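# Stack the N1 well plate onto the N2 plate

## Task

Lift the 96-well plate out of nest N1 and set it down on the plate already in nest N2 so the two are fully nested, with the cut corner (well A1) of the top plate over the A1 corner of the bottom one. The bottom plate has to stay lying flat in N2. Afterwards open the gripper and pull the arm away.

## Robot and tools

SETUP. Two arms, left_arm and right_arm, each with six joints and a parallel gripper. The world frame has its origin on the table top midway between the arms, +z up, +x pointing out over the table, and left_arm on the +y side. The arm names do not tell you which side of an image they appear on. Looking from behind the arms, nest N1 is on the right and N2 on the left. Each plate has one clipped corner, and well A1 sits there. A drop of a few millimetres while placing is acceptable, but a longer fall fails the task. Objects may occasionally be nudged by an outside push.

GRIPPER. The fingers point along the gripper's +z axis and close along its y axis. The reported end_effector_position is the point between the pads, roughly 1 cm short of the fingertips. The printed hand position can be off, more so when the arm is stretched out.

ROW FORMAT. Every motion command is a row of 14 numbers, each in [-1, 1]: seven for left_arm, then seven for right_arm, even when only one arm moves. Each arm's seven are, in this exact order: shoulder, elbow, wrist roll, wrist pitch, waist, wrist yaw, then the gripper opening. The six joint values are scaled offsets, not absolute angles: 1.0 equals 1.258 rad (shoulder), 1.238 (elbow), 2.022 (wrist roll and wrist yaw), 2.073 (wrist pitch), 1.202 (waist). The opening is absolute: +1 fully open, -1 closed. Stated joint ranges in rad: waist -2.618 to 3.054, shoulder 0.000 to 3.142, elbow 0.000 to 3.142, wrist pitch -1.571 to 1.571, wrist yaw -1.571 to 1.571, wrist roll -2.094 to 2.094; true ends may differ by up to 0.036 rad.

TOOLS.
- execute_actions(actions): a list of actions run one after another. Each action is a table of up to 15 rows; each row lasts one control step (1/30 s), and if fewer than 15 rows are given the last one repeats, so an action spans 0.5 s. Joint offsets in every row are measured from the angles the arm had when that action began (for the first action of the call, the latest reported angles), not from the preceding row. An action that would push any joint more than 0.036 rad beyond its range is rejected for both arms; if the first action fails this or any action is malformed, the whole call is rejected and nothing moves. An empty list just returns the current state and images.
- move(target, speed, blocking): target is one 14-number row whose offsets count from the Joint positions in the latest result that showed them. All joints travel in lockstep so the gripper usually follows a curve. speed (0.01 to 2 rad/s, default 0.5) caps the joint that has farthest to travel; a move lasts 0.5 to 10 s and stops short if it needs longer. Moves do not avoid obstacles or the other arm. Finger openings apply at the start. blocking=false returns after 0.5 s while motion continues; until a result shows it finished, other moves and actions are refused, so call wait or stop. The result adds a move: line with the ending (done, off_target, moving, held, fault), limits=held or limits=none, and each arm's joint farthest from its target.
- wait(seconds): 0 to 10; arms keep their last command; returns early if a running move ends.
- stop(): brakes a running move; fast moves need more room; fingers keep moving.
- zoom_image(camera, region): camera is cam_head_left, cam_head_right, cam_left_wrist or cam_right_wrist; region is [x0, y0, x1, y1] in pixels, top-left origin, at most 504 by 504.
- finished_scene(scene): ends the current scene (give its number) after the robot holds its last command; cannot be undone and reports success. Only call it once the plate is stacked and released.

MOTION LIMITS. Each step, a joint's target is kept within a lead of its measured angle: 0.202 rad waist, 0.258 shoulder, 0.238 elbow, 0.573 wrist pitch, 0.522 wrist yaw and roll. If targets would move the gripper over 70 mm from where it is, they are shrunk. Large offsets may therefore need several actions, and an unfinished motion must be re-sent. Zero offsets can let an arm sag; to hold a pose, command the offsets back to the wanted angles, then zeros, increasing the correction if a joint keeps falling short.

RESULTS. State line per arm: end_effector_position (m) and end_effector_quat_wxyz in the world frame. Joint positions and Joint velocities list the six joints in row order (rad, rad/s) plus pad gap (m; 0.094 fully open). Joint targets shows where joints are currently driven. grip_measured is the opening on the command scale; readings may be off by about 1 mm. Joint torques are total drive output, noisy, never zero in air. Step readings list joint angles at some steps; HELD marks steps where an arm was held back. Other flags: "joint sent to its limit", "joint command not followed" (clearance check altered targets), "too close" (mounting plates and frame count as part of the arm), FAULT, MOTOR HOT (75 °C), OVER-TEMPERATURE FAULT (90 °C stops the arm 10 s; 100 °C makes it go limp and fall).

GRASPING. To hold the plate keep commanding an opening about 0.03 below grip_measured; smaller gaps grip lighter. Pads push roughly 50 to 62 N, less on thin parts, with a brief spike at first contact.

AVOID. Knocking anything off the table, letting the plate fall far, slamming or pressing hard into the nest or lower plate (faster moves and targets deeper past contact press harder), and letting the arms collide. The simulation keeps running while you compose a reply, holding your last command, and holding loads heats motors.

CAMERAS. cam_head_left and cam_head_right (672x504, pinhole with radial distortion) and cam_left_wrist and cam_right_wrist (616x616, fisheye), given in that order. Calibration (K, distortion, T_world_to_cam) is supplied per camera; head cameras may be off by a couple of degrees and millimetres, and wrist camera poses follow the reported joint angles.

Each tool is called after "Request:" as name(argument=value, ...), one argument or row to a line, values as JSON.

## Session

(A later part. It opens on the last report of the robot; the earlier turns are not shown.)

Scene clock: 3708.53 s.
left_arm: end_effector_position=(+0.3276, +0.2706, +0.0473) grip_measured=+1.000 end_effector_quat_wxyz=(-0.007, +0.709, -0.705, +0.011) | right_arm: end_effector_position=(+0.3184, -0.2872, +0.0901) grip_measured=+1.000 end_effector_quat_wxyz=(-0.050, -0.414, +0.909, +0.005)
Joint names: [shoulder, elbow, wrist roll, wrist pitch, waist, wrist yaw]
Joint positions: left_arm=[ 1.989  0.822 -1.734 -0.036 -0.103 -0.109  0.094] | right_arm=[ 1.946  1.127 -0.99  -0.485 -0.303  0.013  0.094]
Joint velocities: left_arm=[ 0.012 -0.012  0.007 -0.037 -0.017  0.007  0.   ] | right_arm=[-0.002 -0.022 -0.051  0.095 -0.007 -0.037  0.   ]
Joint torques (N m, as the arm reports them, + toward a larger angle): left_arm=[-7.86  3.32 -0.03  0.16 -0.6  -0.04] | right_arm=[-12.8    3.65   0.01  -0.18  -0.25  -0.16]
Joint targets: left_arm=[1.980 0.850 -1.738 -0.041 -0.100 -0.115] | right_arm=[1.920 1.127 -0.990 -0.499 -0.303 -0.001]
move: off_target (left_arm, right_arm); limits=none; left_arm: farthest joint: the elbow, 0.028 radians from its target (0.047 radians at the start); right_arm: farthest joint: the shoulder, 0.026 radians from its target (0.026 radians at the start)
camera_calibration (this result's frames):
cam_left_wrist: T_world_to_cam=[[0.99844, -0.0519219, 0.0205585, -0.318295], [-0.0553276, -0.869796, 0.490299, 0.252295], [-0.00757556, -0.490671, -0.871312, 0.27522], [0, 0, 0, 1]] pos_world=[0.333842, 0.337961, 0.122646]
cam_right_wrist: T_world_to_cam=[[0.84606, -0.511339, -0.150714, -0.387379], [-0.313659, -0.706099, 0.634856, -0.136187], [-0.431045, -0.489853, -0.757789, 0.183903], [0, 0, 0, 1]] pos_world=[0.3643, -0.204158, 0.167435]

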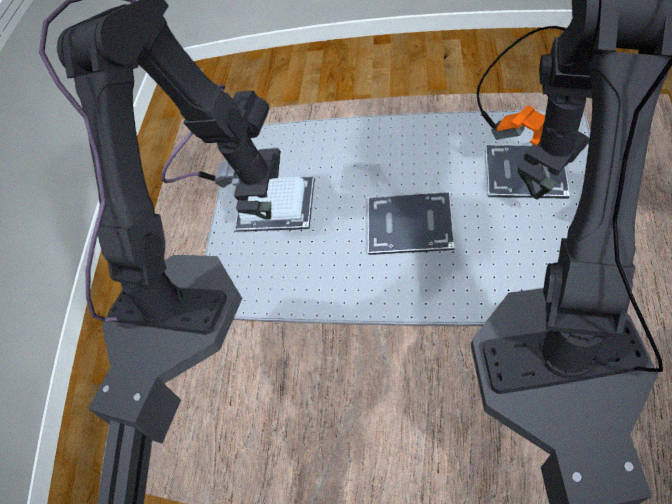

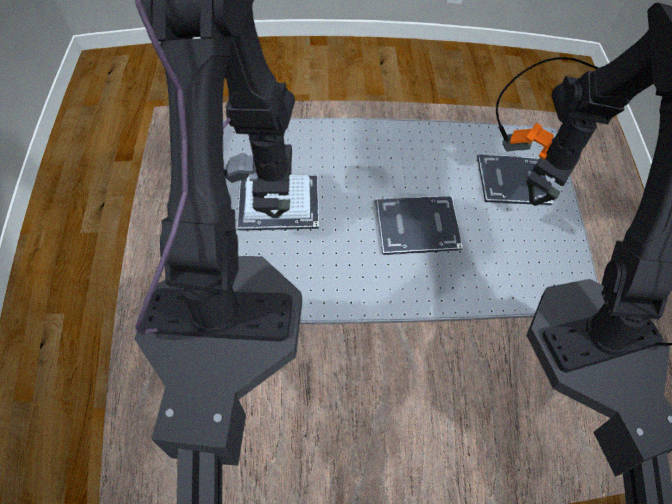

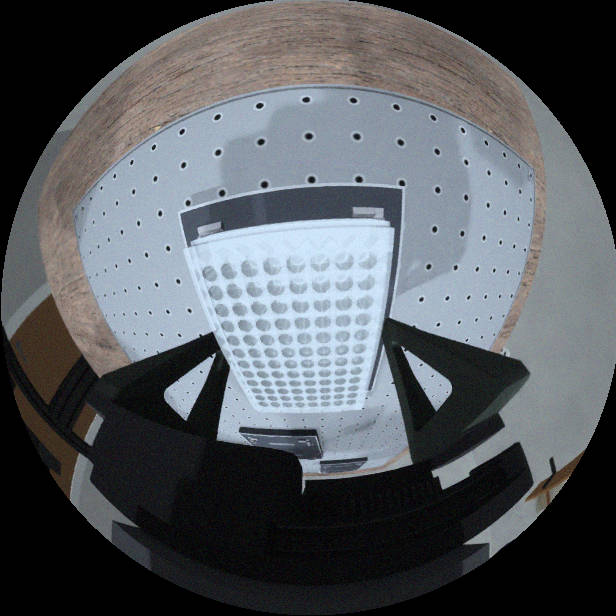

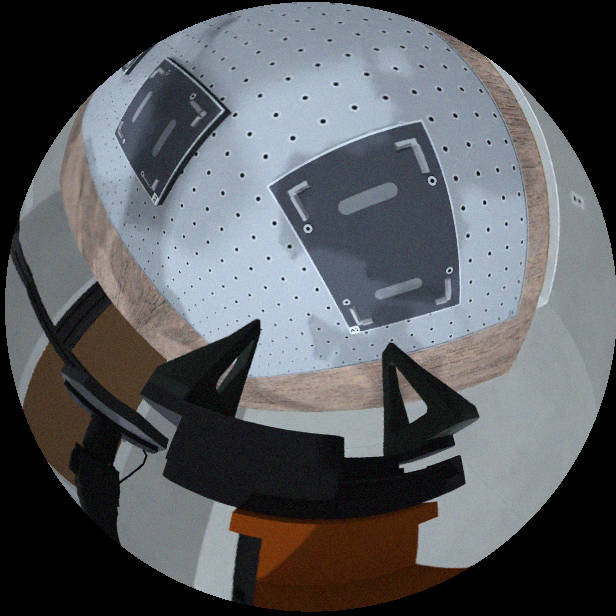

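Request:
move(
  target=[0.0105,0.0065,-0.002,-0.003,0.0025,-0.003,1.0,-0.0207,0,0,-0.0068,0,-0.0069,1.0],
  speed=0.03,
)

Scene clock: 3717.10 s.
left_arm: end_effector_position=(+0.3276, +0.2706, +0.0473) grip_measured=+1.000 end_effector_quat_wxyz=(-0.007, +0.709, -0.705, +0.011) | right_arm: end_effector_position=(+0.3184, -0.2872, +0.0901) grip_measured=+1.000 end_effector_quat_wxyz=(-0.050, -0.414, +0.909, +0.005)
Joint names: [shoulder, elbow, wrist roll, wrist pitch, waist, wrist yaw]
Joint positions: left_arm=[ 1.989  0.822 -1.734 -0.036 -0.103 -0.109  0.094] | right_arm=[ 1.946  1.127 -0.99  -0.485 -0.303  0.013  0.094]
Joint velocities: left_arm=[-0.012 -0.002  0.051 -0.051 -0.007 -0.037  0.   ] | right_arm=[-0.017  0.002  0.051  0.007  0.017 -0.066  0.   ]
Joint torques (N m, as the arm reports them, + toward a larger angle): left_arm=[-6.35  1.95 -0.03  0.13 -0.6  -0.04] | right_arm=[-12.83   3.66   0.01  -0.19  -0.27  -0.17]
Joint targets: left_arm=[2.002 0.830 -1.738 -0.042 -0.100 -0.115] | right_arm=[1.920 1.127 -0.990 -0.499 -0.303 -0.001]
move: off_target (right_arm); limits=none; left_arm: farthest joint: the shoulder, 0.013 radians from its target (0.013 radians at the start); right_arm: farthest joint: the shoulder, 0.026 radians from its target (0.026 radians at the start)
camera_calibration (this result's frames):
cam_left_wrist: T_world_to_cam=[[0.99844, -0.0519219, 0.0205585, -0.318295], [-0.0553276, -0.869796, 0.490299, 0.252295], [-0.00757556, -0.490671, -0.871312, 0.27522], [0, 0, 0, 1]] pos_world=[0.333842, 0.337961, 0.122646]
cam_right_wrist: T_world_to_cam=[[0.84606, -0.511339, -0.150714, -0.387379], [-0.313659, -0.706099, 0.634856, -0.136187], [-0.431045, -0.489853, -0.757789, 0.183903], [0, 0, 0, 1]] pos_world=[0.3643, -0.204158, 0.167435]

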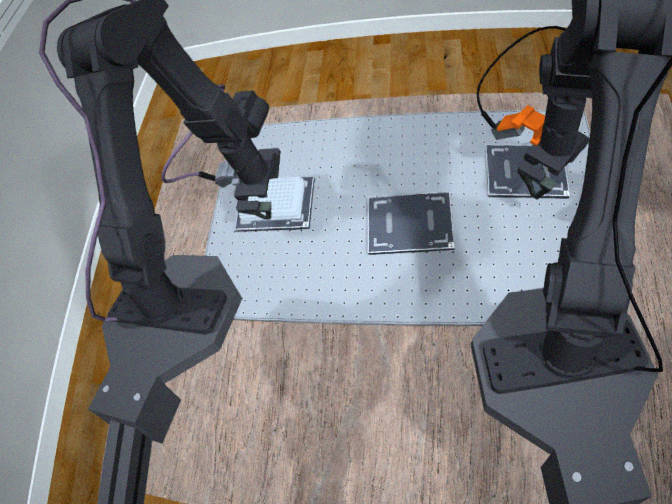

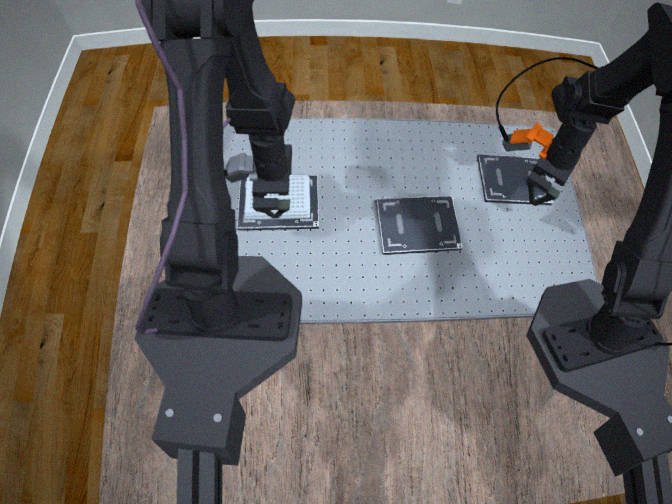

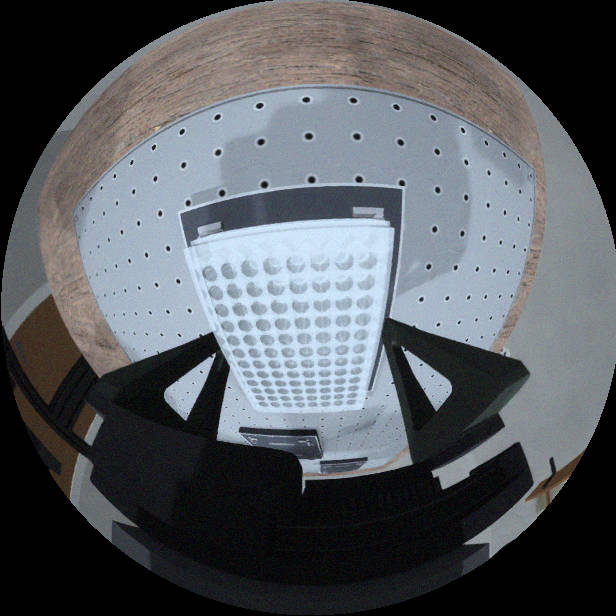

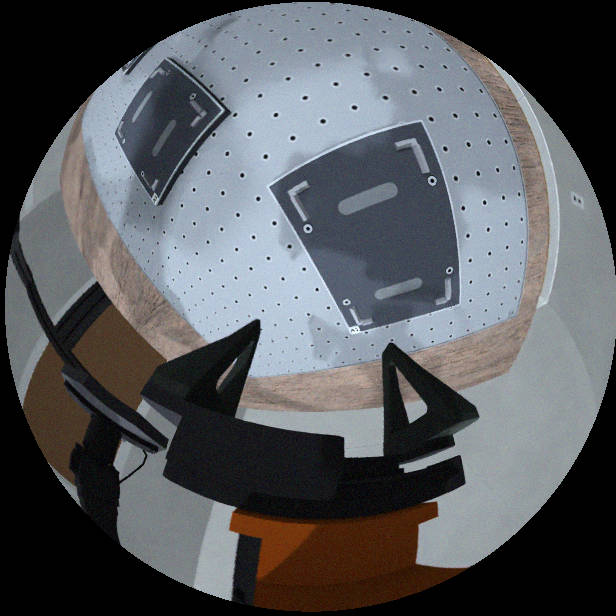

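Request:
move(
  target=[0.0255,0.0065,-0.002,-0.003,0.0025,-0.003,1.0,-0.0207,0,0,-0.0068,0,-0.0069,1.0],
  speed=0.03,
)

Scene clock: 3725.23 s.
left_arm: end_effector_position=(+0.3207, +0.2711, +0.0414) grip_measured=+1.000 end_effector_quat_wxyz=(-0.001, +0.708, -0.706, +0.001) | right_arm: end_effector_position=(+0.3184, -0.2872, +0.0901) grip_measured=+1.000 end_effector_quat_wxyz=(-0.050, -0.414, +0.909, +0.005)
Joint names: [shoulder, elbow, wrist roll, wrist pitch, waist, wrist yaw]
Joint positions: left_arm=[ 2.012  0.822 -1.734 -0.036 -0.103 -0.109  0.094] | right_arm=[ 1.946  1.127 -0.99  -0.485 -0.303  0.013  0.094]
Joint velocities: left_arm=[-0.017  0.002  0.037  0.007  0.002  0.007  0.   ] | right_arm=[-0.007 -0.017 -0.022  0.007 -0.002  0.037  0.   ]
Joint torques (N m, as the arm reports them, + toward a larger angle): left_arm=[-6.61  1.81 -0.03  0.09 -0.6  -0.04] | right_arm=[-12.81   3.65   0.01  -0.19  -0.27  -0.17]
Joint targets: left_arm=[2.021 0.830 -1.738 -0.042 -0.100 -0.115] | right_arm=[1.920 1.127 -0.990 -0.499 -0.303 -0.001]
move: off_target (right_arm); limits=none; left_arm: farthest joint: the shoulder, 0.009 radians from its target (0.032 radians at the start); right_arm: farthest joint: the shoulder, 0.026 radians from its target (0.026 radians at the start)
camera_calibration (this result's frames):
cam_left_wrist: T_world_to_cam=[[0.998514, -0.0544557, -0.00206287, -0.309682], [-0.0465165, -0.871437, 0.488297, 0.252903], [-0.0283882, -0.487476, -0.872675, 0.276102], [0, 0, 0, 1]] pos_world=[0.328824, 0.338118, 0.116817]
cam_right_wrist: T_world_to_cam=[[0.84606, -0.511339, -0.150714, -0.387379], [-0.313659, -0.706099, 0.634856, -0.136187], [-0.431045, -0.489853, -0.757789, 0.183903], [0, 0, 0, 1]] pos_world=[0.3643, -0.204158, 0.167435]

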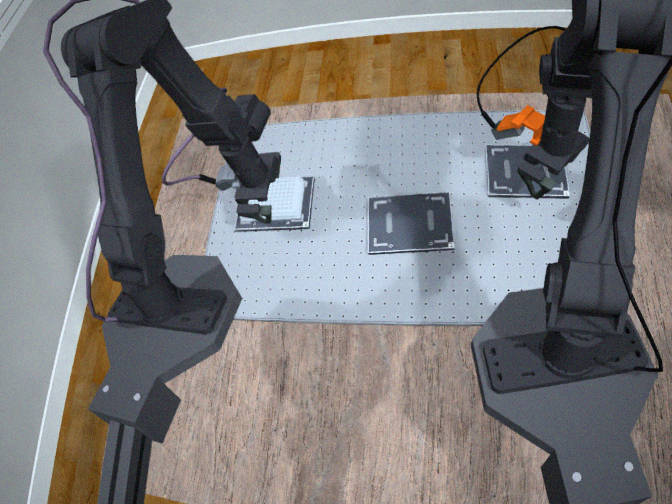

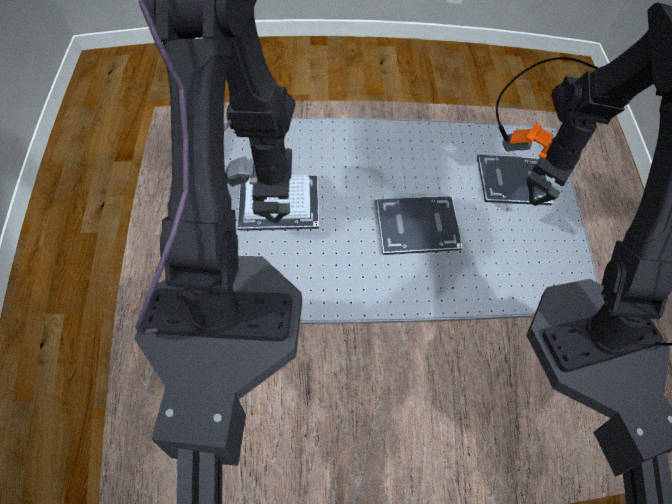

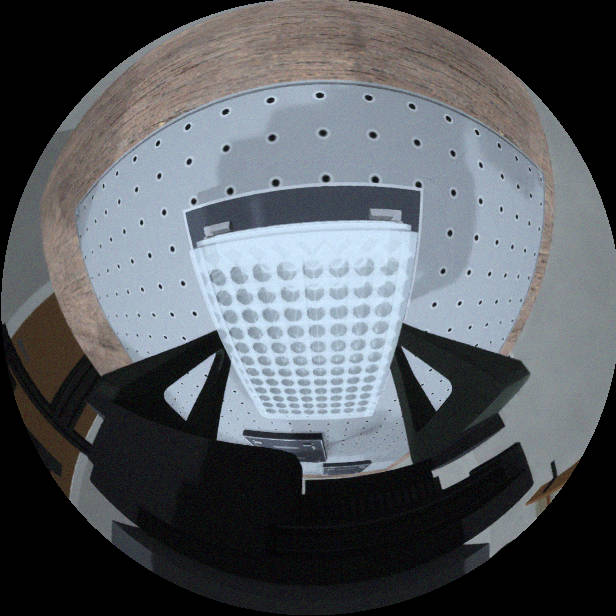

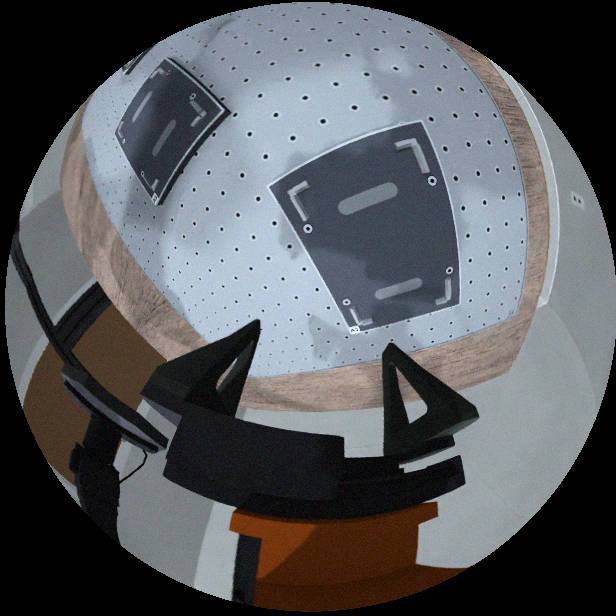

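Request:
move(
  target=[-0.002,0.0065,-0.002,0.0092,0.0025,-0.003,1.0,-0.0207,0,0,-0.0068,0,-0.0069,1.0],
  speed=0.03,
)

Scene clock: 3730.20 s.
left_arm: end_effector_position=(+0.3241, +0.2705, +0.0414) grip_measured=+1.000 end_effector_quat_wxyz=(-0.005, +0.709, -0.705, +0.007) | right_arm: end_effector_position=(+0.3184, -0.2872, +0.0901) grip_measured=+1.000 end_effector_quat_wxyz=(-0.050, -0.414, +0.909, +0.005)
Joint names: [shoulder, elbow, wrist roll, wrist pitch, waist, wrist yaw]
Joint positions: left_arm=[ 2.012  0.822 -1.734 -0.022 -0.103 -0.109  0.094] | right_arm=[ 1.946  1.127 -0.99  -0.485 -0.303  0.013  0.094]
Joint velocities: left_arm=[-0.007 -0.007  0.022 -0.066 -0.017  0.022  0.   ] | right_arm=[ 0.007 -0.012  0.037  0.081  0.007 -0.037  0.   ]
Joint torques (N m, as the arm reports them, + toward a larger angle): left_arm=[-7.44  1.85 -0.03  0.23 -0.61 -0.05] | right_arm=[-12.82   3.64   0.02  -0.2   -0.27  -0.16]
Joint targets: left_arm=[2.009 0.830 -1.738 -0.017 -0.100 -0.115] | right_arm=[1.920 1.127 -0.990 -0.499 -0.303 -0.001]
move: off_target (right_arm); limits=none; left_arm: farthest joint: the elbow, 0.008 radians from its target (0.008 radians at the start); right_arm: farthest joint: the shoulder, 0.026 radians from its target (0.026 radians at the start)
camera_calibration (this result's frames):
cam_left_wrist: T_world_to_cam=[[0.998529, -0.0529028, 0.0118883, -0.314159], [-0.0519443, -0.870423, 0.489556, 0.254], [-0.015551, -0.489453, -0.871891, 0.272301], [0, 0, 0, 1]] pos_world=[0.331126, 0.337747, 0.116805]
cam_right_wrist: T_world_to_cam=[[0.84606, -0.511339, -0.150714, -0.387379], [-0.313659, -0.706099, 0.634856, -0.136187], [-0.431045, -0.489853, -0.757789, 0.183903], [0, 0, 0, 1]] pos_world=[0.3643, -0.204158, 0.167435]

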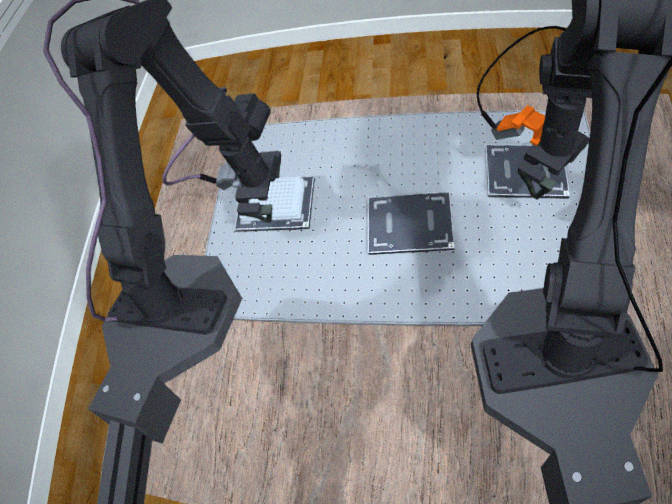

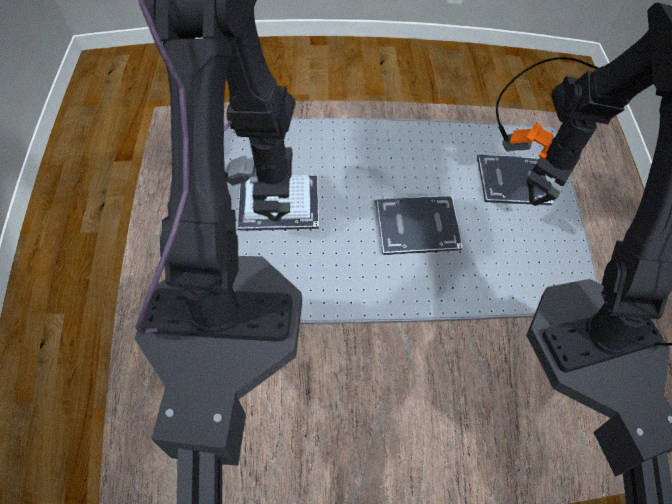

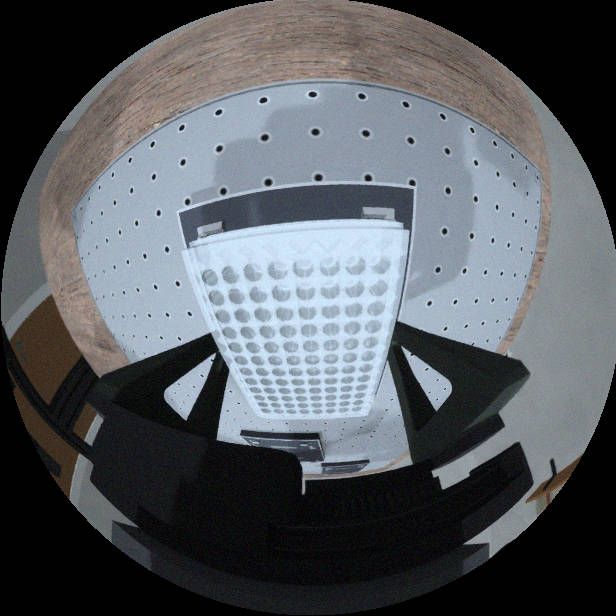

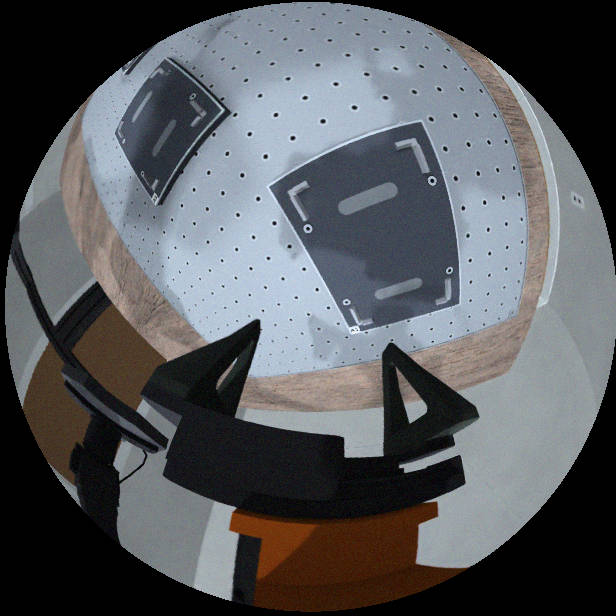

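Request:
execute_actions(
  actions=[
    [[-0.002,0.0065,-0.002,-0.004,0.0025,-0.003,0.87,-0.0207,0,0,-0.0068,0,-0.0069,1.0]],
    [[-0.002,0.0065,-0.002,-0.004,0.0025,-0.003,0.83,-0.0207,0,0,-0.0068,0,-0.0069,1.0]],
    [[-0.002,0.0065,-0.002,-0.004,0.0025,-0.003,0.805,-0.0207,0,0,-0.0068,0,-0.0069,1.0]],
    [[-0.002,0.0065,-0.002,-0.004,0.0025,-0.003,0.784,-0.0207,0,0,-0.0068,0,-0.0069,1.0]],
    [[-0.002,0.0065,-0.002,-0.004,0.0025,-0.003,0.784,-0.0207,0,0,-0.0068,0,-0.0069,1.0]],
  ],
)

Scene clock: 3741.73 s.
left_arm: end_effector_position=(+0.3227, +0.2707, +0.0414) grip_measured=+0.803 end_effector_quat_wxyz=(-0.003, +0.709, -0.705, +0.005) | right_arm: end_effector_position=(+0.3184, -0.2872, +0.0901) grip_measured=+1.000 end_effector_quat_wxyz=(-0.050, -0.414, +0.909, +0.005)
Joint names: [shoulder, elbow, wrist roll, wrist pitch, waist, wrist yaw]
Joint positions: left_arm=[ 2.012  0.822 -1.734 -0.028 -0.103 -0.109  0.085] | right_arm=[ 1.946  1.127 -0.99  -0.485 -0.303  0.013  0.094]
Joint velocities: left_arm=[ 0.012  0.002 -0.081  0.022 -0.017  0.051 -0.001] | right_arm=[-0.007 -0.017  0.007  0.007 -0.007 -0.007  0.   ]
Joint torques (N m, as the arm reports them, + toward a larger angle): left_arm=[-7.44  1.83 -0.03  0.09 -0.61 -0.04] | right_arm=[-12.82   3.61   0.01  -0.2   -0.27  -0.16]
Joint targets: left_arm=[2.009 0.830 -1.738 -0.036 -0.100 -0.115] | right_arm=[1.920 1.127 -0.990 -0.499 -0.303 -0.001]
Step readings (joint positions; steps 1 to 15: 1st action; 16 to 30: 2nd action; 31 to 45: 3rd action; 46 to 60: 4th action; 61 to 75: 5th action):
0: left_arm=[2.012 0.822 -1.734 -0.022 -0.103 -0.109] | right_arm=[1.946 1.127 -0.990 -0.485 -0.303 0.013]
1: left_arm=[2.012 0.822 -1.734 -0.022 -0.103 -0.109] | right_arm=[1.946 1.127 -0.990 -0.485 -0.303 0.013]
2: left_arm=[2.012 0.822 -1.734 -0.022 -0.103 -0.109] | right_arm=[1.946 1.127 -0.990 -0.485 -0.303 0.013]
4: left_arm=[2.012 0.822 -1.734 -0.024 -0.103 -0.109] | right_arm=[1.946 1.127 -0.990 -0.485 -0.303 0.013]
8: left_arm=[2.012 0.822 -1.734 -0.024 -0.103 -0.109] | right_arm=[1.946 1.127 -0.990 -0.485 -0.303 0.013]
15: left_arm=[2.012 0.822 -1.734 -0.024 -0.103 -0.109] | right_arm=[1.946 1.127 -0.990 -0.485 -0.303 0.013]
16: left_arm=[2.012 0.822 -1.734 -0.026 -0.103 -0.109] | right_arm=[1.946 1.127 -0.990 -0.485 -0.303 0.013]
17: left_arm=[2.012 0.822 -1.734 -0.027 -0.103 -0.109] | right_arm=[1.946 1.127 -0.990 -0.485 -0.303 0.013]
19: left_arm=[2.012 0.822 -1.734 -0.028 -0.103 -0.109] | right_arm=[1.946 1.127 -0.990 -0.485 -0.303 0.013]
23: left_arm=[2.012 0.822 -1.734 -0.028 -0.103 -0.109] | right_arm=[1.946 1.127 -0.990 -0.485 -0.303 0.013]
30: left_arm=[2.012 0.822 -1.734 -0.028 -0.103 -0.109] | right_arm=[1.946 1.127 -0.990 -0.485 -0.303 0.013]
31: left_arm=[2.012 0.822 -1.734 -0.028 -0.103 -0.109] | right_arm=[1.946 1.127 -0.990 -0.485 -0.303 0.013]
32: left_arm=[2.012 0.822 -1.734 -0.028 -0.103 -0.109] | right_arm=[1.946 1.127 -0.990 -0.485 -0.303 0.013]
34: left_arm=[2.012 0.822 -1.734 -0.028 -0.103 -0.109] | right_arm=[1.946 1.127 -0.990 -0.485 -0.303 0.013]
38: left_arm=[2.012 0.822 -1.734 -0.028 -0.103 -0.109] | right_arm=[1.946 1.127 -0.990 -0.485 -0.303 0.013]
45: left_arm=[2.012 0.822 -1.734 -0.028 -0.103 -0.109] | right_arm=[1.946 1.127 -0.990 -0.485 -0.303 0.013]
46: left_arm=[2.012 0.822 -1.734 -0.028 -0.103 -0.109] | right_arm=[1.946 1.127 -0.990 -0.485 -0.303 0.013]
47: left_arm=[2.012 0.822 -1.734 -0.028 -0.103 -0.109] | right_arm=[1.946 1.127 -0.990 -0.485 -0.303 0.013]
49: left_arm=[2.012 0.822 -1.734 -0.028 -0.103 -0.109] | right_arm=[1.946 1.127 -0.990 -0.485 -0.303 0.013]
53: left_arm=[2.012 0.822 -1.734 -0.028 -0.103 -0.109] | right_arm=[1.946 1.127 -0.990 -0.485 -0.303 0.013]
60: left_arm=[2.012 0.822 -1.734 -0.028 -0.103 -0.109] | right_arm=[1.946 1.127 -0.990 -0.485 -0.303 0.013]
61: left_arm=[2.012 0.822 -1.734 -0.028 -0.103 -0.109] | right_arm=[1.946 1.127 -0.990 -0.485 -0.303 0.013]
62: left_arm=[2.012 0.822 -1.734 -0.028 -0.103 -0.109] | right_arm=[1.946 1.127 -0.990 -0.485 -0.303 0.013]
64: left_arm=[2.012 0.822 -1.734 -0.028 -0.103 -0.109] | right_arm=[1.946 1.127 -0.990 -0.485 -0.303 0.013]
68: left_arm=[2.012 0.822 -1.734 -0.028 -0.103 -0.109] | right_arm=[1.946 1.127 -0.990 -0.485 -0.303 0.013]
75: Joint positions above
camera_calibration (this result's frames):
cam_left_wrist: T_world_to_cam=[[0.998546, -0.0535361, 0.00623283, -0.312351], [-0.0497415, -0.870833, 0.489055, 0.253552], [-0.0207544, -0.488654, -0.872231, 0.273849], [0, 0, 0, 1]] pos_world=[0.330192, 0.337897, 0.116806]
cam_right_wrist: T_world_to_cam=[[0.84606, -0.511339, -0.150714, -0.387379], [-0.313659, -0.706099, 0.634856, -0.136187], [-0.431045, -0.489853, -0.757789, 0.183903], [0, 0, 0, 1]] pos_world=[0.3643, -0.204158, 0.167435]

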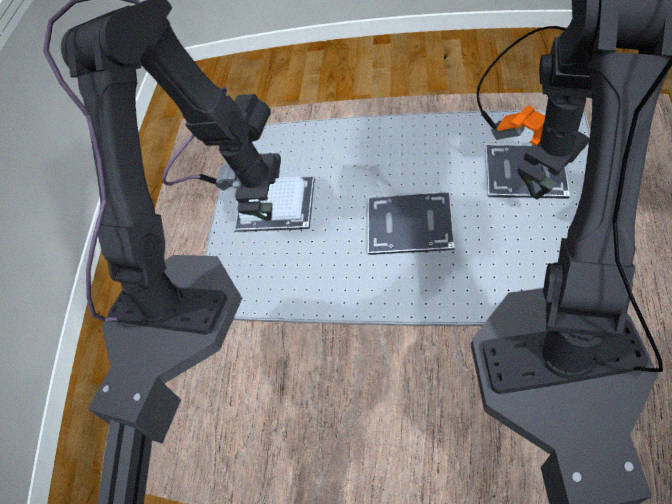

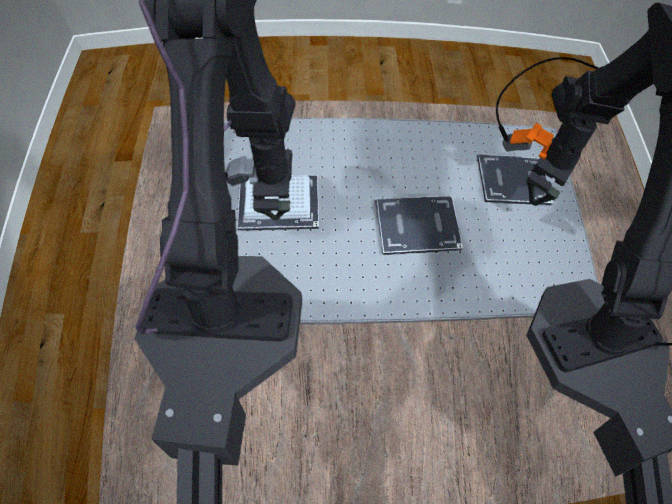

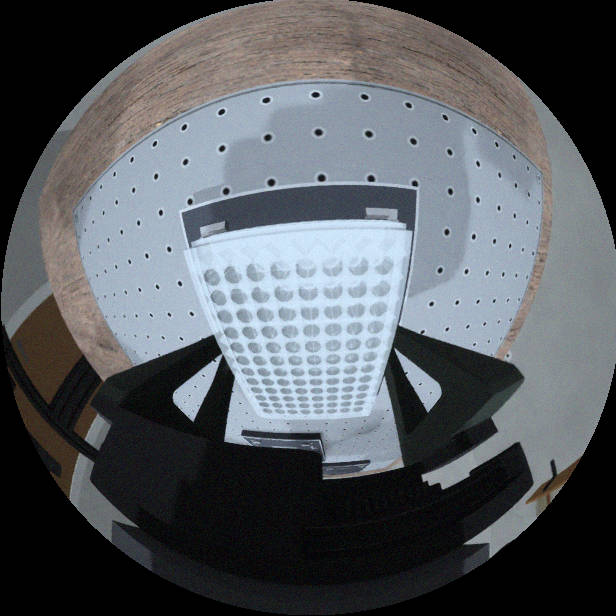

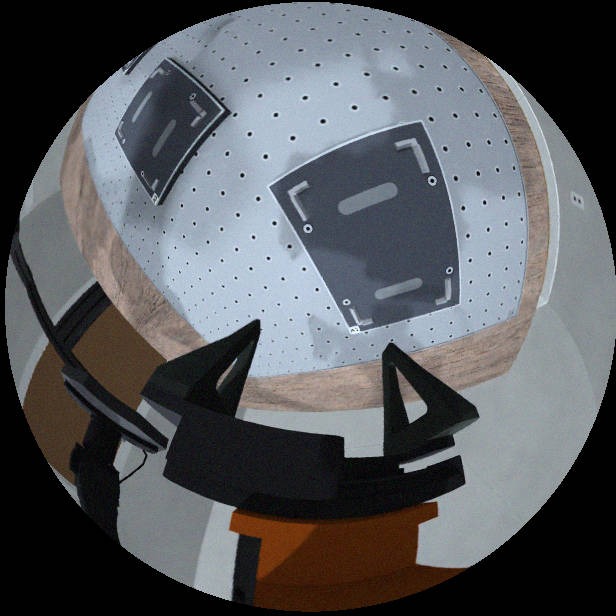

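Request:
execute_actions(
  actions=[
    [[-0.002,0.0065,0,-0.001,0.0025,-0.002,0.77,-0.0207,0,0,-0.0068,0,-0.0069,1.0]],
    [[-0.002,0.0065,0,-0.001,0.0025,-0.002,0.755,-0.0207,0,0,-0.0068,0,-0.0069,1.0]],
    [[-0.002,0.0065,0,-0.001,0.0025,-0.002,0.755,-0.0207,0,0,-0.0068,0,-0.0069,1.0]],
  ],
)

Scene clock: 3747.37 s.
left_arm: end_effector_position=(+0.3227, +0.2707, +0.0414) grip_measured=+0.802 end_effector_quat_wxyz=(-0.003, +0.709, -0.705, +0.005) | right_arm: end_effector_position=(+0.3184, -0.2872, +0.0901) grip_measured=+1.000 end_effector_quat_wxyz=(-0.050, -0.414, +0.909, +0.005)
Joint names: [shoulder, elbow, wrist roll, wrist pitch, waist, wrist yaw]
Joint positions: left_arm=[ 2.012  0.822 -1.734 -0.028 -0.103 -0.109  0.085] | right_arm=[ 1.946  1.127 -0.99  -0.485 -0.303  0.013  0.094]
Joint velocities: left_arm=[ 0.002 -0.002 -0.037  0.022 -0.017 -0.007 -0.   ] | right_arm=[ 0.007  0.002  0.007 -0.037  0.017  0.022  0.   ]
Joint torques (N m, as the arm reports them, + toward a larger angle): left_arm=[-7.43  1.83  0.    0.15 -0.6  -0.02] | right_arm=[-12.83   3.64   0.01  -0.19  -0.28  -0.16]
Joint targets: left_arm=[2.009 0.830 -1.734 -0.030 -0.100 -0.113] | right_arm=[1.920 1.127 -0.990 -0.499 -0.303 -0.001]
Step readings (joint positions; steps 1 to 15: 1st action; 16 to 30: 2nd action; 31 to 45: 3rd action):
0: left_arm=[2.012 0.822 -1.734 -0.028 -0.103 -0.109] | right_arm=[1.946 1.127 -0.990 -0.485 -0.303 0.013]
1: left_arm=[2.012 0.822 -1.734 -0.028 -0.103 -0.109] | right_arm=[1.946 1.127 -0.990 -0.485 -0.303 0.013]
2: left_arm=[2.012 0.822 -1.734 -0.028 -0.103 -0.109] | right_arm=[1.946 1.127 -0.990 -0.485 -0.303 0.013]
4: left_arm=[2.012 0.822 -1.734 -0.028 -0.103 -0.109] | right_arm=[1.946 1.127 -0.990 -0.485 -0.303 0.013]
8: left_arm=[2.012 0.822 -1.734 -0.028 -0.103 -0.109] | right_arm=[1.946 1.127 -0.990 -0.485 -0.303 0.013]
15: left_arm=[2.012 0.822 -1.734 -0.028 -0.103 -0.109] | right_arm=[1.946 1.127 -0.990 -0.485 -0.303 0.013]
16: left_arm=[2.012 0.822 -1.734 -0.028 -0.103 -0.109] | right_arm=[1.946 1.127 -0.990 -0.485 -0.303 0.013]
17: left_arm=[2.012 0.822 -1.734 -0.028 -0.103 -0.109] | right_arm=[1.946 1.127 -0.990 -0.485 -0.303 0.013]
19: left_arm=[2.012 0.822 -1.734 -0.028 -0.103 -0.109] | right_arm=[1.946 1.127 -0.990 -0.485 -0.303 0.013]
23: left_arm=[2.012 0.822 -1.734 -0.028 -0.103 -0.109] | right_arm=[1.946 1.127 -0.990 -0.485 -0.303 0.013]
30: left_arm=[2.012 0.822 -1.734 -0.028 -0.103 -0.109] | right_arm=[1.946 1.127 -0.990 -0.485 -0.303 0.013]
31: left_arm=[2.012 0.822 -1.734 -0.028 -0.103 -0.109] | right_arm=[1.946 1.127 -0.990 -0.485 -0.303 0.013]
32: left_arm=[2.012 0.822 -1.734 -0.028 -0.103 -0.109] | right_arm=[1.946 1.127 -0.990 -0.485 -0.303 0.013]
34: left_arm=[2.012 0.822 -1.734 -0.028 -0.103 -0.109] | right_arm=[1.946 1.127 -0.990 -0.485 -0.303 0.013]
38: left_arm=[2.012 0.822 -1.734 -0.028 -0.103 -0.109] | right_arm=[1.946 1.127 -0.990 -0.485 -0.303 0.013]
45: Joint positions above
camera_calibration (this result's frames):
cam_left_wrist: T_world_to_cam=[[0.998546, -0.0535361, 0.00623283, -0.312351], [-0.0497415, -0.870833, 0.489055, 0.253552], [-0.0207544, -0.488654, -0.872231, 0.273849], [0, 0, 0, 1]] pos_world=[0.330192, 0.337897, 0.116806]
cam_right_wrist: T_world_to_cam=[[0.84606, -0.511339, -0.150714, -0.387379], [-0.313659, -0.706099, 0.634856, -0.136187], [-0.431045, -0.489853, -0.757789, 0.183903], [0, 0, 0, 1]] pos_world=[0.3643, -0.204158, 0.167435]

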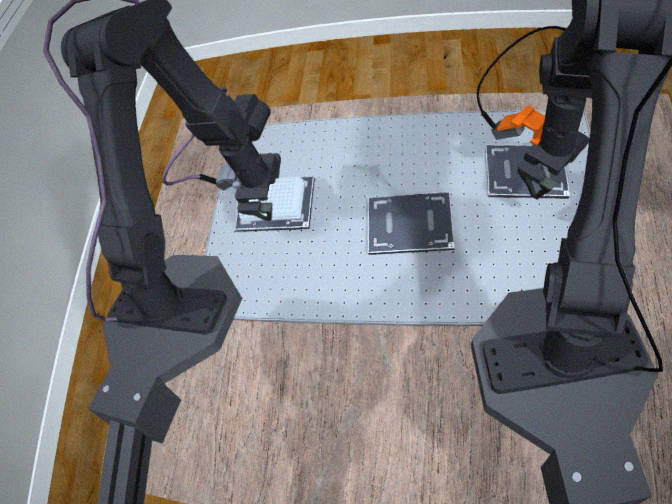

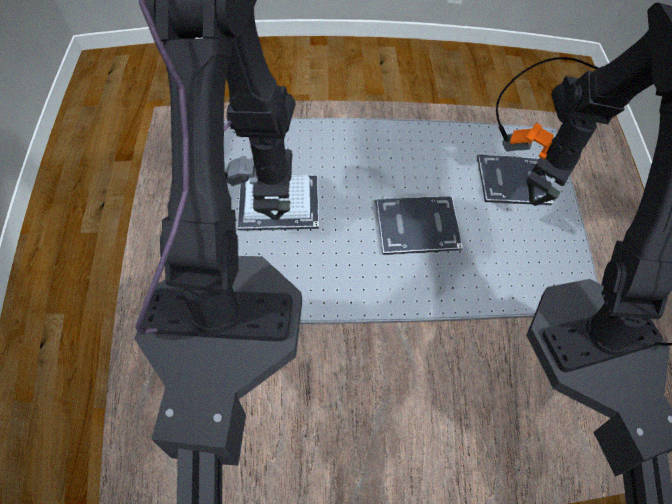

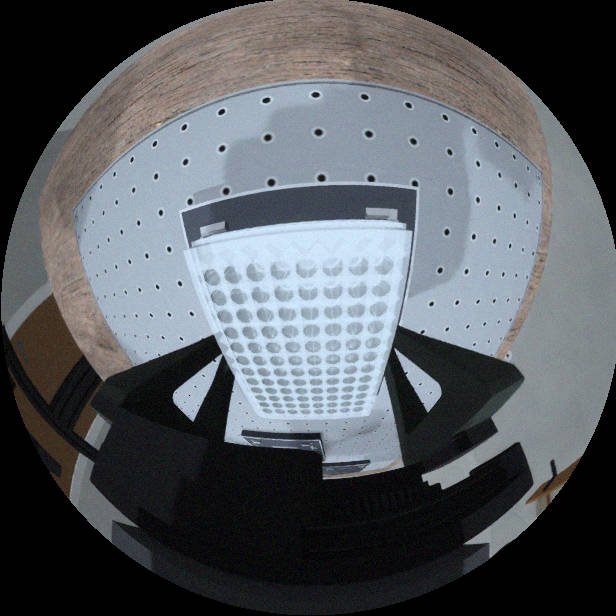

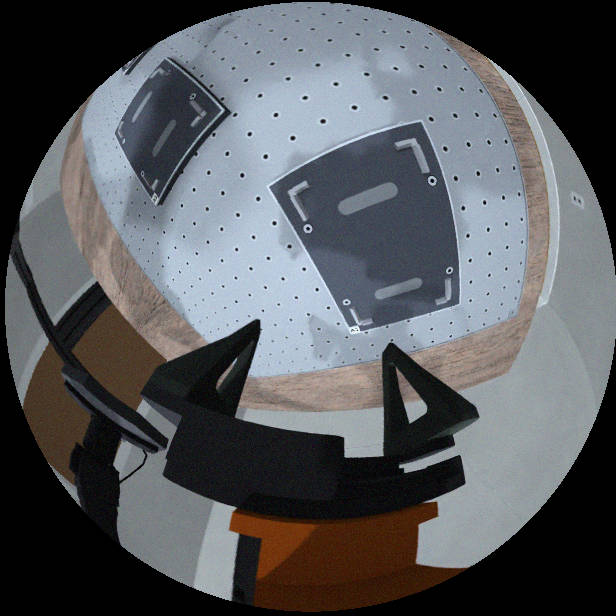

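Request:
zoom_image(
  camera="cam_left_wrist",
  region=[175,200,425,290],
)

Region (175, 200, 425, 290) of cam_left_wrist's 616x616 image, scaled by 2.016, with more detail than that image has; it fills the top 181 rows of this view, and the rest is white.

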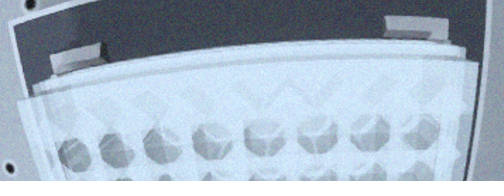

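Request:
execute_actions(
  actions=[
    [[-0.002,0.0065,0,-0.001,0.0025,-0.002,0.795,-0.0207,0,0,-0.0068,0,-0.0069,1.0]],
    [[-0.002,0.0065,0,-0.001,0.0025,-0.002,0.805,-0.0207,0,0,-0.0068,0,-0.0069,1.0]],
    [[-0.002,0.0065,0,-0.001,0.0025,-0.002,0.815,-0.0207,0,0,-0.0068,0,-0.0069,1.0]],
  ],
)

Request:
zoom_image(
  camera="cam_left_wrist",
  region=[175,200,425,290],
)

Scene clock: 3757.30 s.
left_arm: end_effector_position=(+0.3227, +0.2707, +0.0414) grip_measured=+0.819 end_effector_quat_wxyz=(-0.003, +0.709, -0.705, +0.005) | right_arm: end_effector_position=(+0.3184, -0.2872, +0.0901) grip_measured=+1.000 end_effector_quat_wxyz=(-0.050, -0.414, +0.909, +0.005)
Joint names: [shoulder, elbow, wrist roll, wrist pitch, waist, wrist yaw]
Joint positions: left_arm=[ 2.012  0.822 -1.734 -0.028 -0.103 -0.109  0.085] | right_arm=[ 1.946  1.127 -0.99  -0.485 -0.303  0.013  0.094]
Joint velocities: left_arm=[-0.002 -0.002 -0.007  0.037  0.002  0.081 -0.   ] | right_arm=[ 0.002 -0.007 -0.037 -0.066 -0.027 -0.007  0.   ]
Joint torques (N m, as the arm reports them, + toward a larger angle): left_arm=[-7.43  1.83  0.    0.15 -0.6  -0.03] | right_arm=[-12.84   3.63   0.02  -0.19  -0.3   -0.16]
Joint targets: left_arm=[2.009 0.830 -1.734 -0.030 -0.100 -0.113] | right_arm=[1.920 1.127 -0.990 -0.499 -0.303 -0.001]
Step readings (joint positions; steps 1 to 15: 1st action; 16 to 30: 2nd action; 31 to 45: 3rd action):
0: left_arm=[2.012 0.822 -1.734 -0.028 -0.103 -0.109] | right_arm=[1.946 1.127 -0.990 -0.485 -0.303 0.013]
1: left_arm=[2.012 0.822 -1.734 -0.028 -0.103 -0.109] | right_arm=[1.946 1.127 -0.990 -0.485 -0.303 0.013]
2: left_arm=[2.012 0.822 -1.734 -0.028 -0.103 -0.109] | right_arm=[1.946 1.127 -0.990 -0.485 -0.303 0.013]
4: left_arm=[2.012 0.822 -1.734 -0.028 -0.103 -0.109] | right_arm=[1.946 1.127 -0.990 -0.485 -0.303 0.013]
8: left_arm=[2.012 0.822 -1.734 -0.028 -0.103 -0.109] | right_arm=[1.946 1.127 -0.990 -0.485 -0.303 0.013]
15: left_arm=[2.012 0.822 -1.734 -0.028 -0.103 -0.109] | right_arm=[1.946 1.127 -0.990 -0.485 -0.303 0.013]
16: left_arm=[2.012 0.822 -1.734 -0.028 -0.103 -0.109] | right_arm=[1.946 1.127 -0.990 -0.485 -0.303 0.013]
17: left_arm=[2.012 0.822 -1.734 -0.028 -0.103 -0.109] | right_arm=[1.946 1.127 -0.990 -0.485 -0.303 0.013]
19: left_arm=[2.012 0.822 -1.734 -0.028 -0.103 -0.109] | right_arm=[1.946 1.127 -0.990 -0.485 -0.303 0.013]
23: left_arm=[2.012 0.822 -1.734 -0.028 -0.103 -0.109] | right_arm=[1.946 1.127 -0.990 -0.485 -0.303 0.013]
30: left_arm=[2.012 0.822 -1.734 -0.028 -0.103 -0.109] | right_arm=[1.946 1.127 -0.990 -0.485 -0.303 0.013]
31: left_arm=[2.012 0.822 -1.734 -0.028 -0.103 -0.109] | right_arm=[1.946 1.127 -0.990 -0.485 -0.303 0.013]
32: left_arm=[2.012 0.822 -1.734 -0.028 -0.103 -0.109] | right_arm=[1.946 1.127 -0.990 -0.485 -0.303 0.013]
34: left_arm=[2.012 0.822 -1.734 -0.028 -0.103 -0.109] | right_arm=[1.946 1.127 -0.990 -0.485 -0.303 0.013]
38: left_arm=[2.012 0.822 -1.734 -0.028 -0.103 -0.109] | right_arm=[1.946 1.127 -0.990 -0.485 -0.303 0.013]
45: Joint positions above
camera_calibration (this result's frames):
cam_left_wrist: T_world_to_cam=[[0.998546, -0.0535361, 0.00623283, -0.312351], [-0.0497415, -0.870833, 0.489055, 0.253552], [-0.0207544, -0.488654, -0.872231, 0.273849], [0, 0, 0, 1]] pos_world=[0.330192, 0.337897, 0.116806]
cam_right_wrist: T_world_to_cam=[[0.84606, -0.511339, -0.150714, -0.387379], [-0.313659, -0.706099, 0.634856, -0.136187], [-0.431045, -0.489853, -0.757789, 0.183903], [0, 0, 0, 1]] pos_world=[0.3643, -0.204158, 0.167435]

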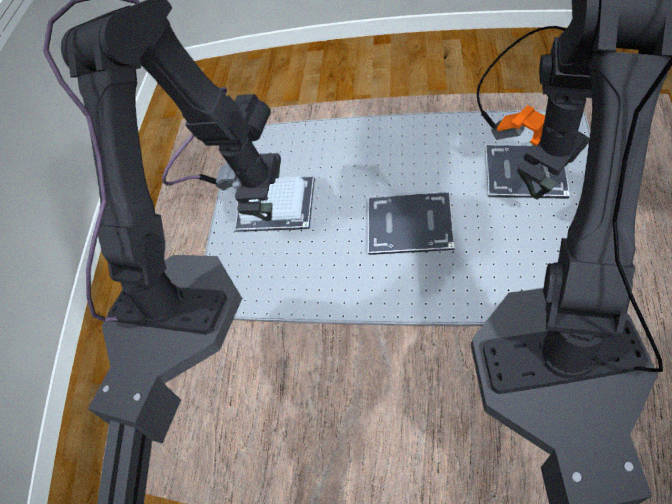

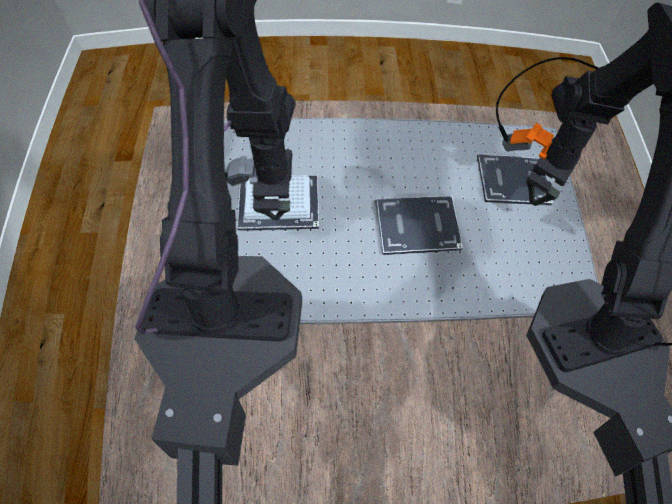

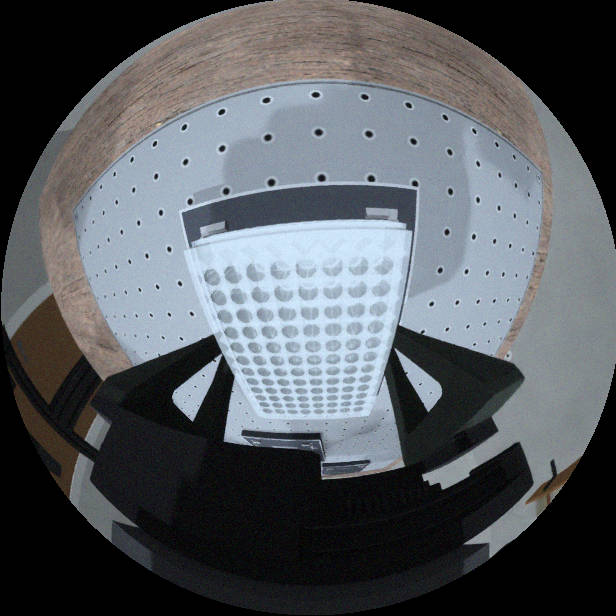

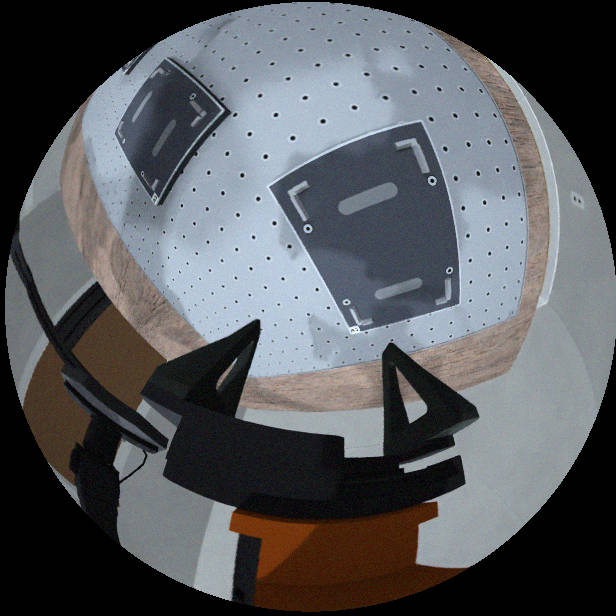

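Region (175, 200, 425, 290) of cam_left_wrist's 616x616 image, scaled by 2.016, with more detail than that image has; it fills the top 181 rows of this view, and the rest is white.

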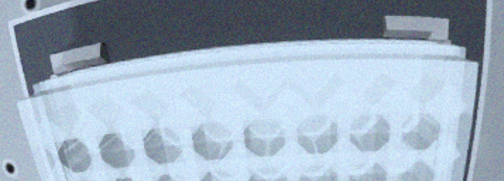

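Request:
zoom_image(
  camera="cam_left_wrist",
  region=[178,215,238,265],
)

Request:
zoom_image(
  camera="cam_left_wrist",
  region=[365,200,425,250],
)

Region (178, 215, 238, 265) of cam_left_wrist's 616x616 image, scaled by 8.400, with more detail than that image has.

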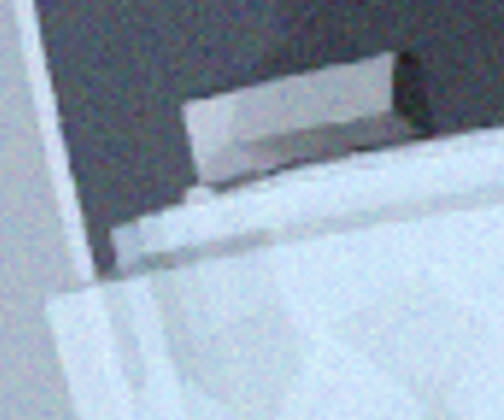

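Region (365, 200, 425, 250) of cam_left_wrist's 616x616 image, scaled by 8.400, with more detail than that image has.

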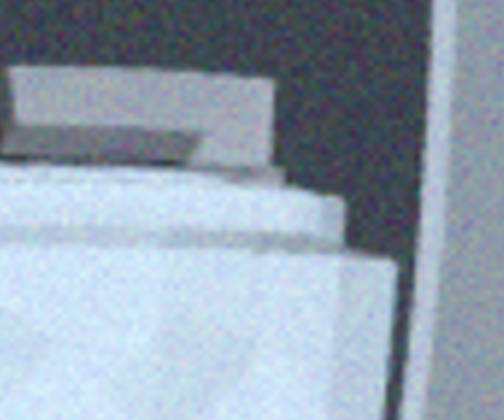

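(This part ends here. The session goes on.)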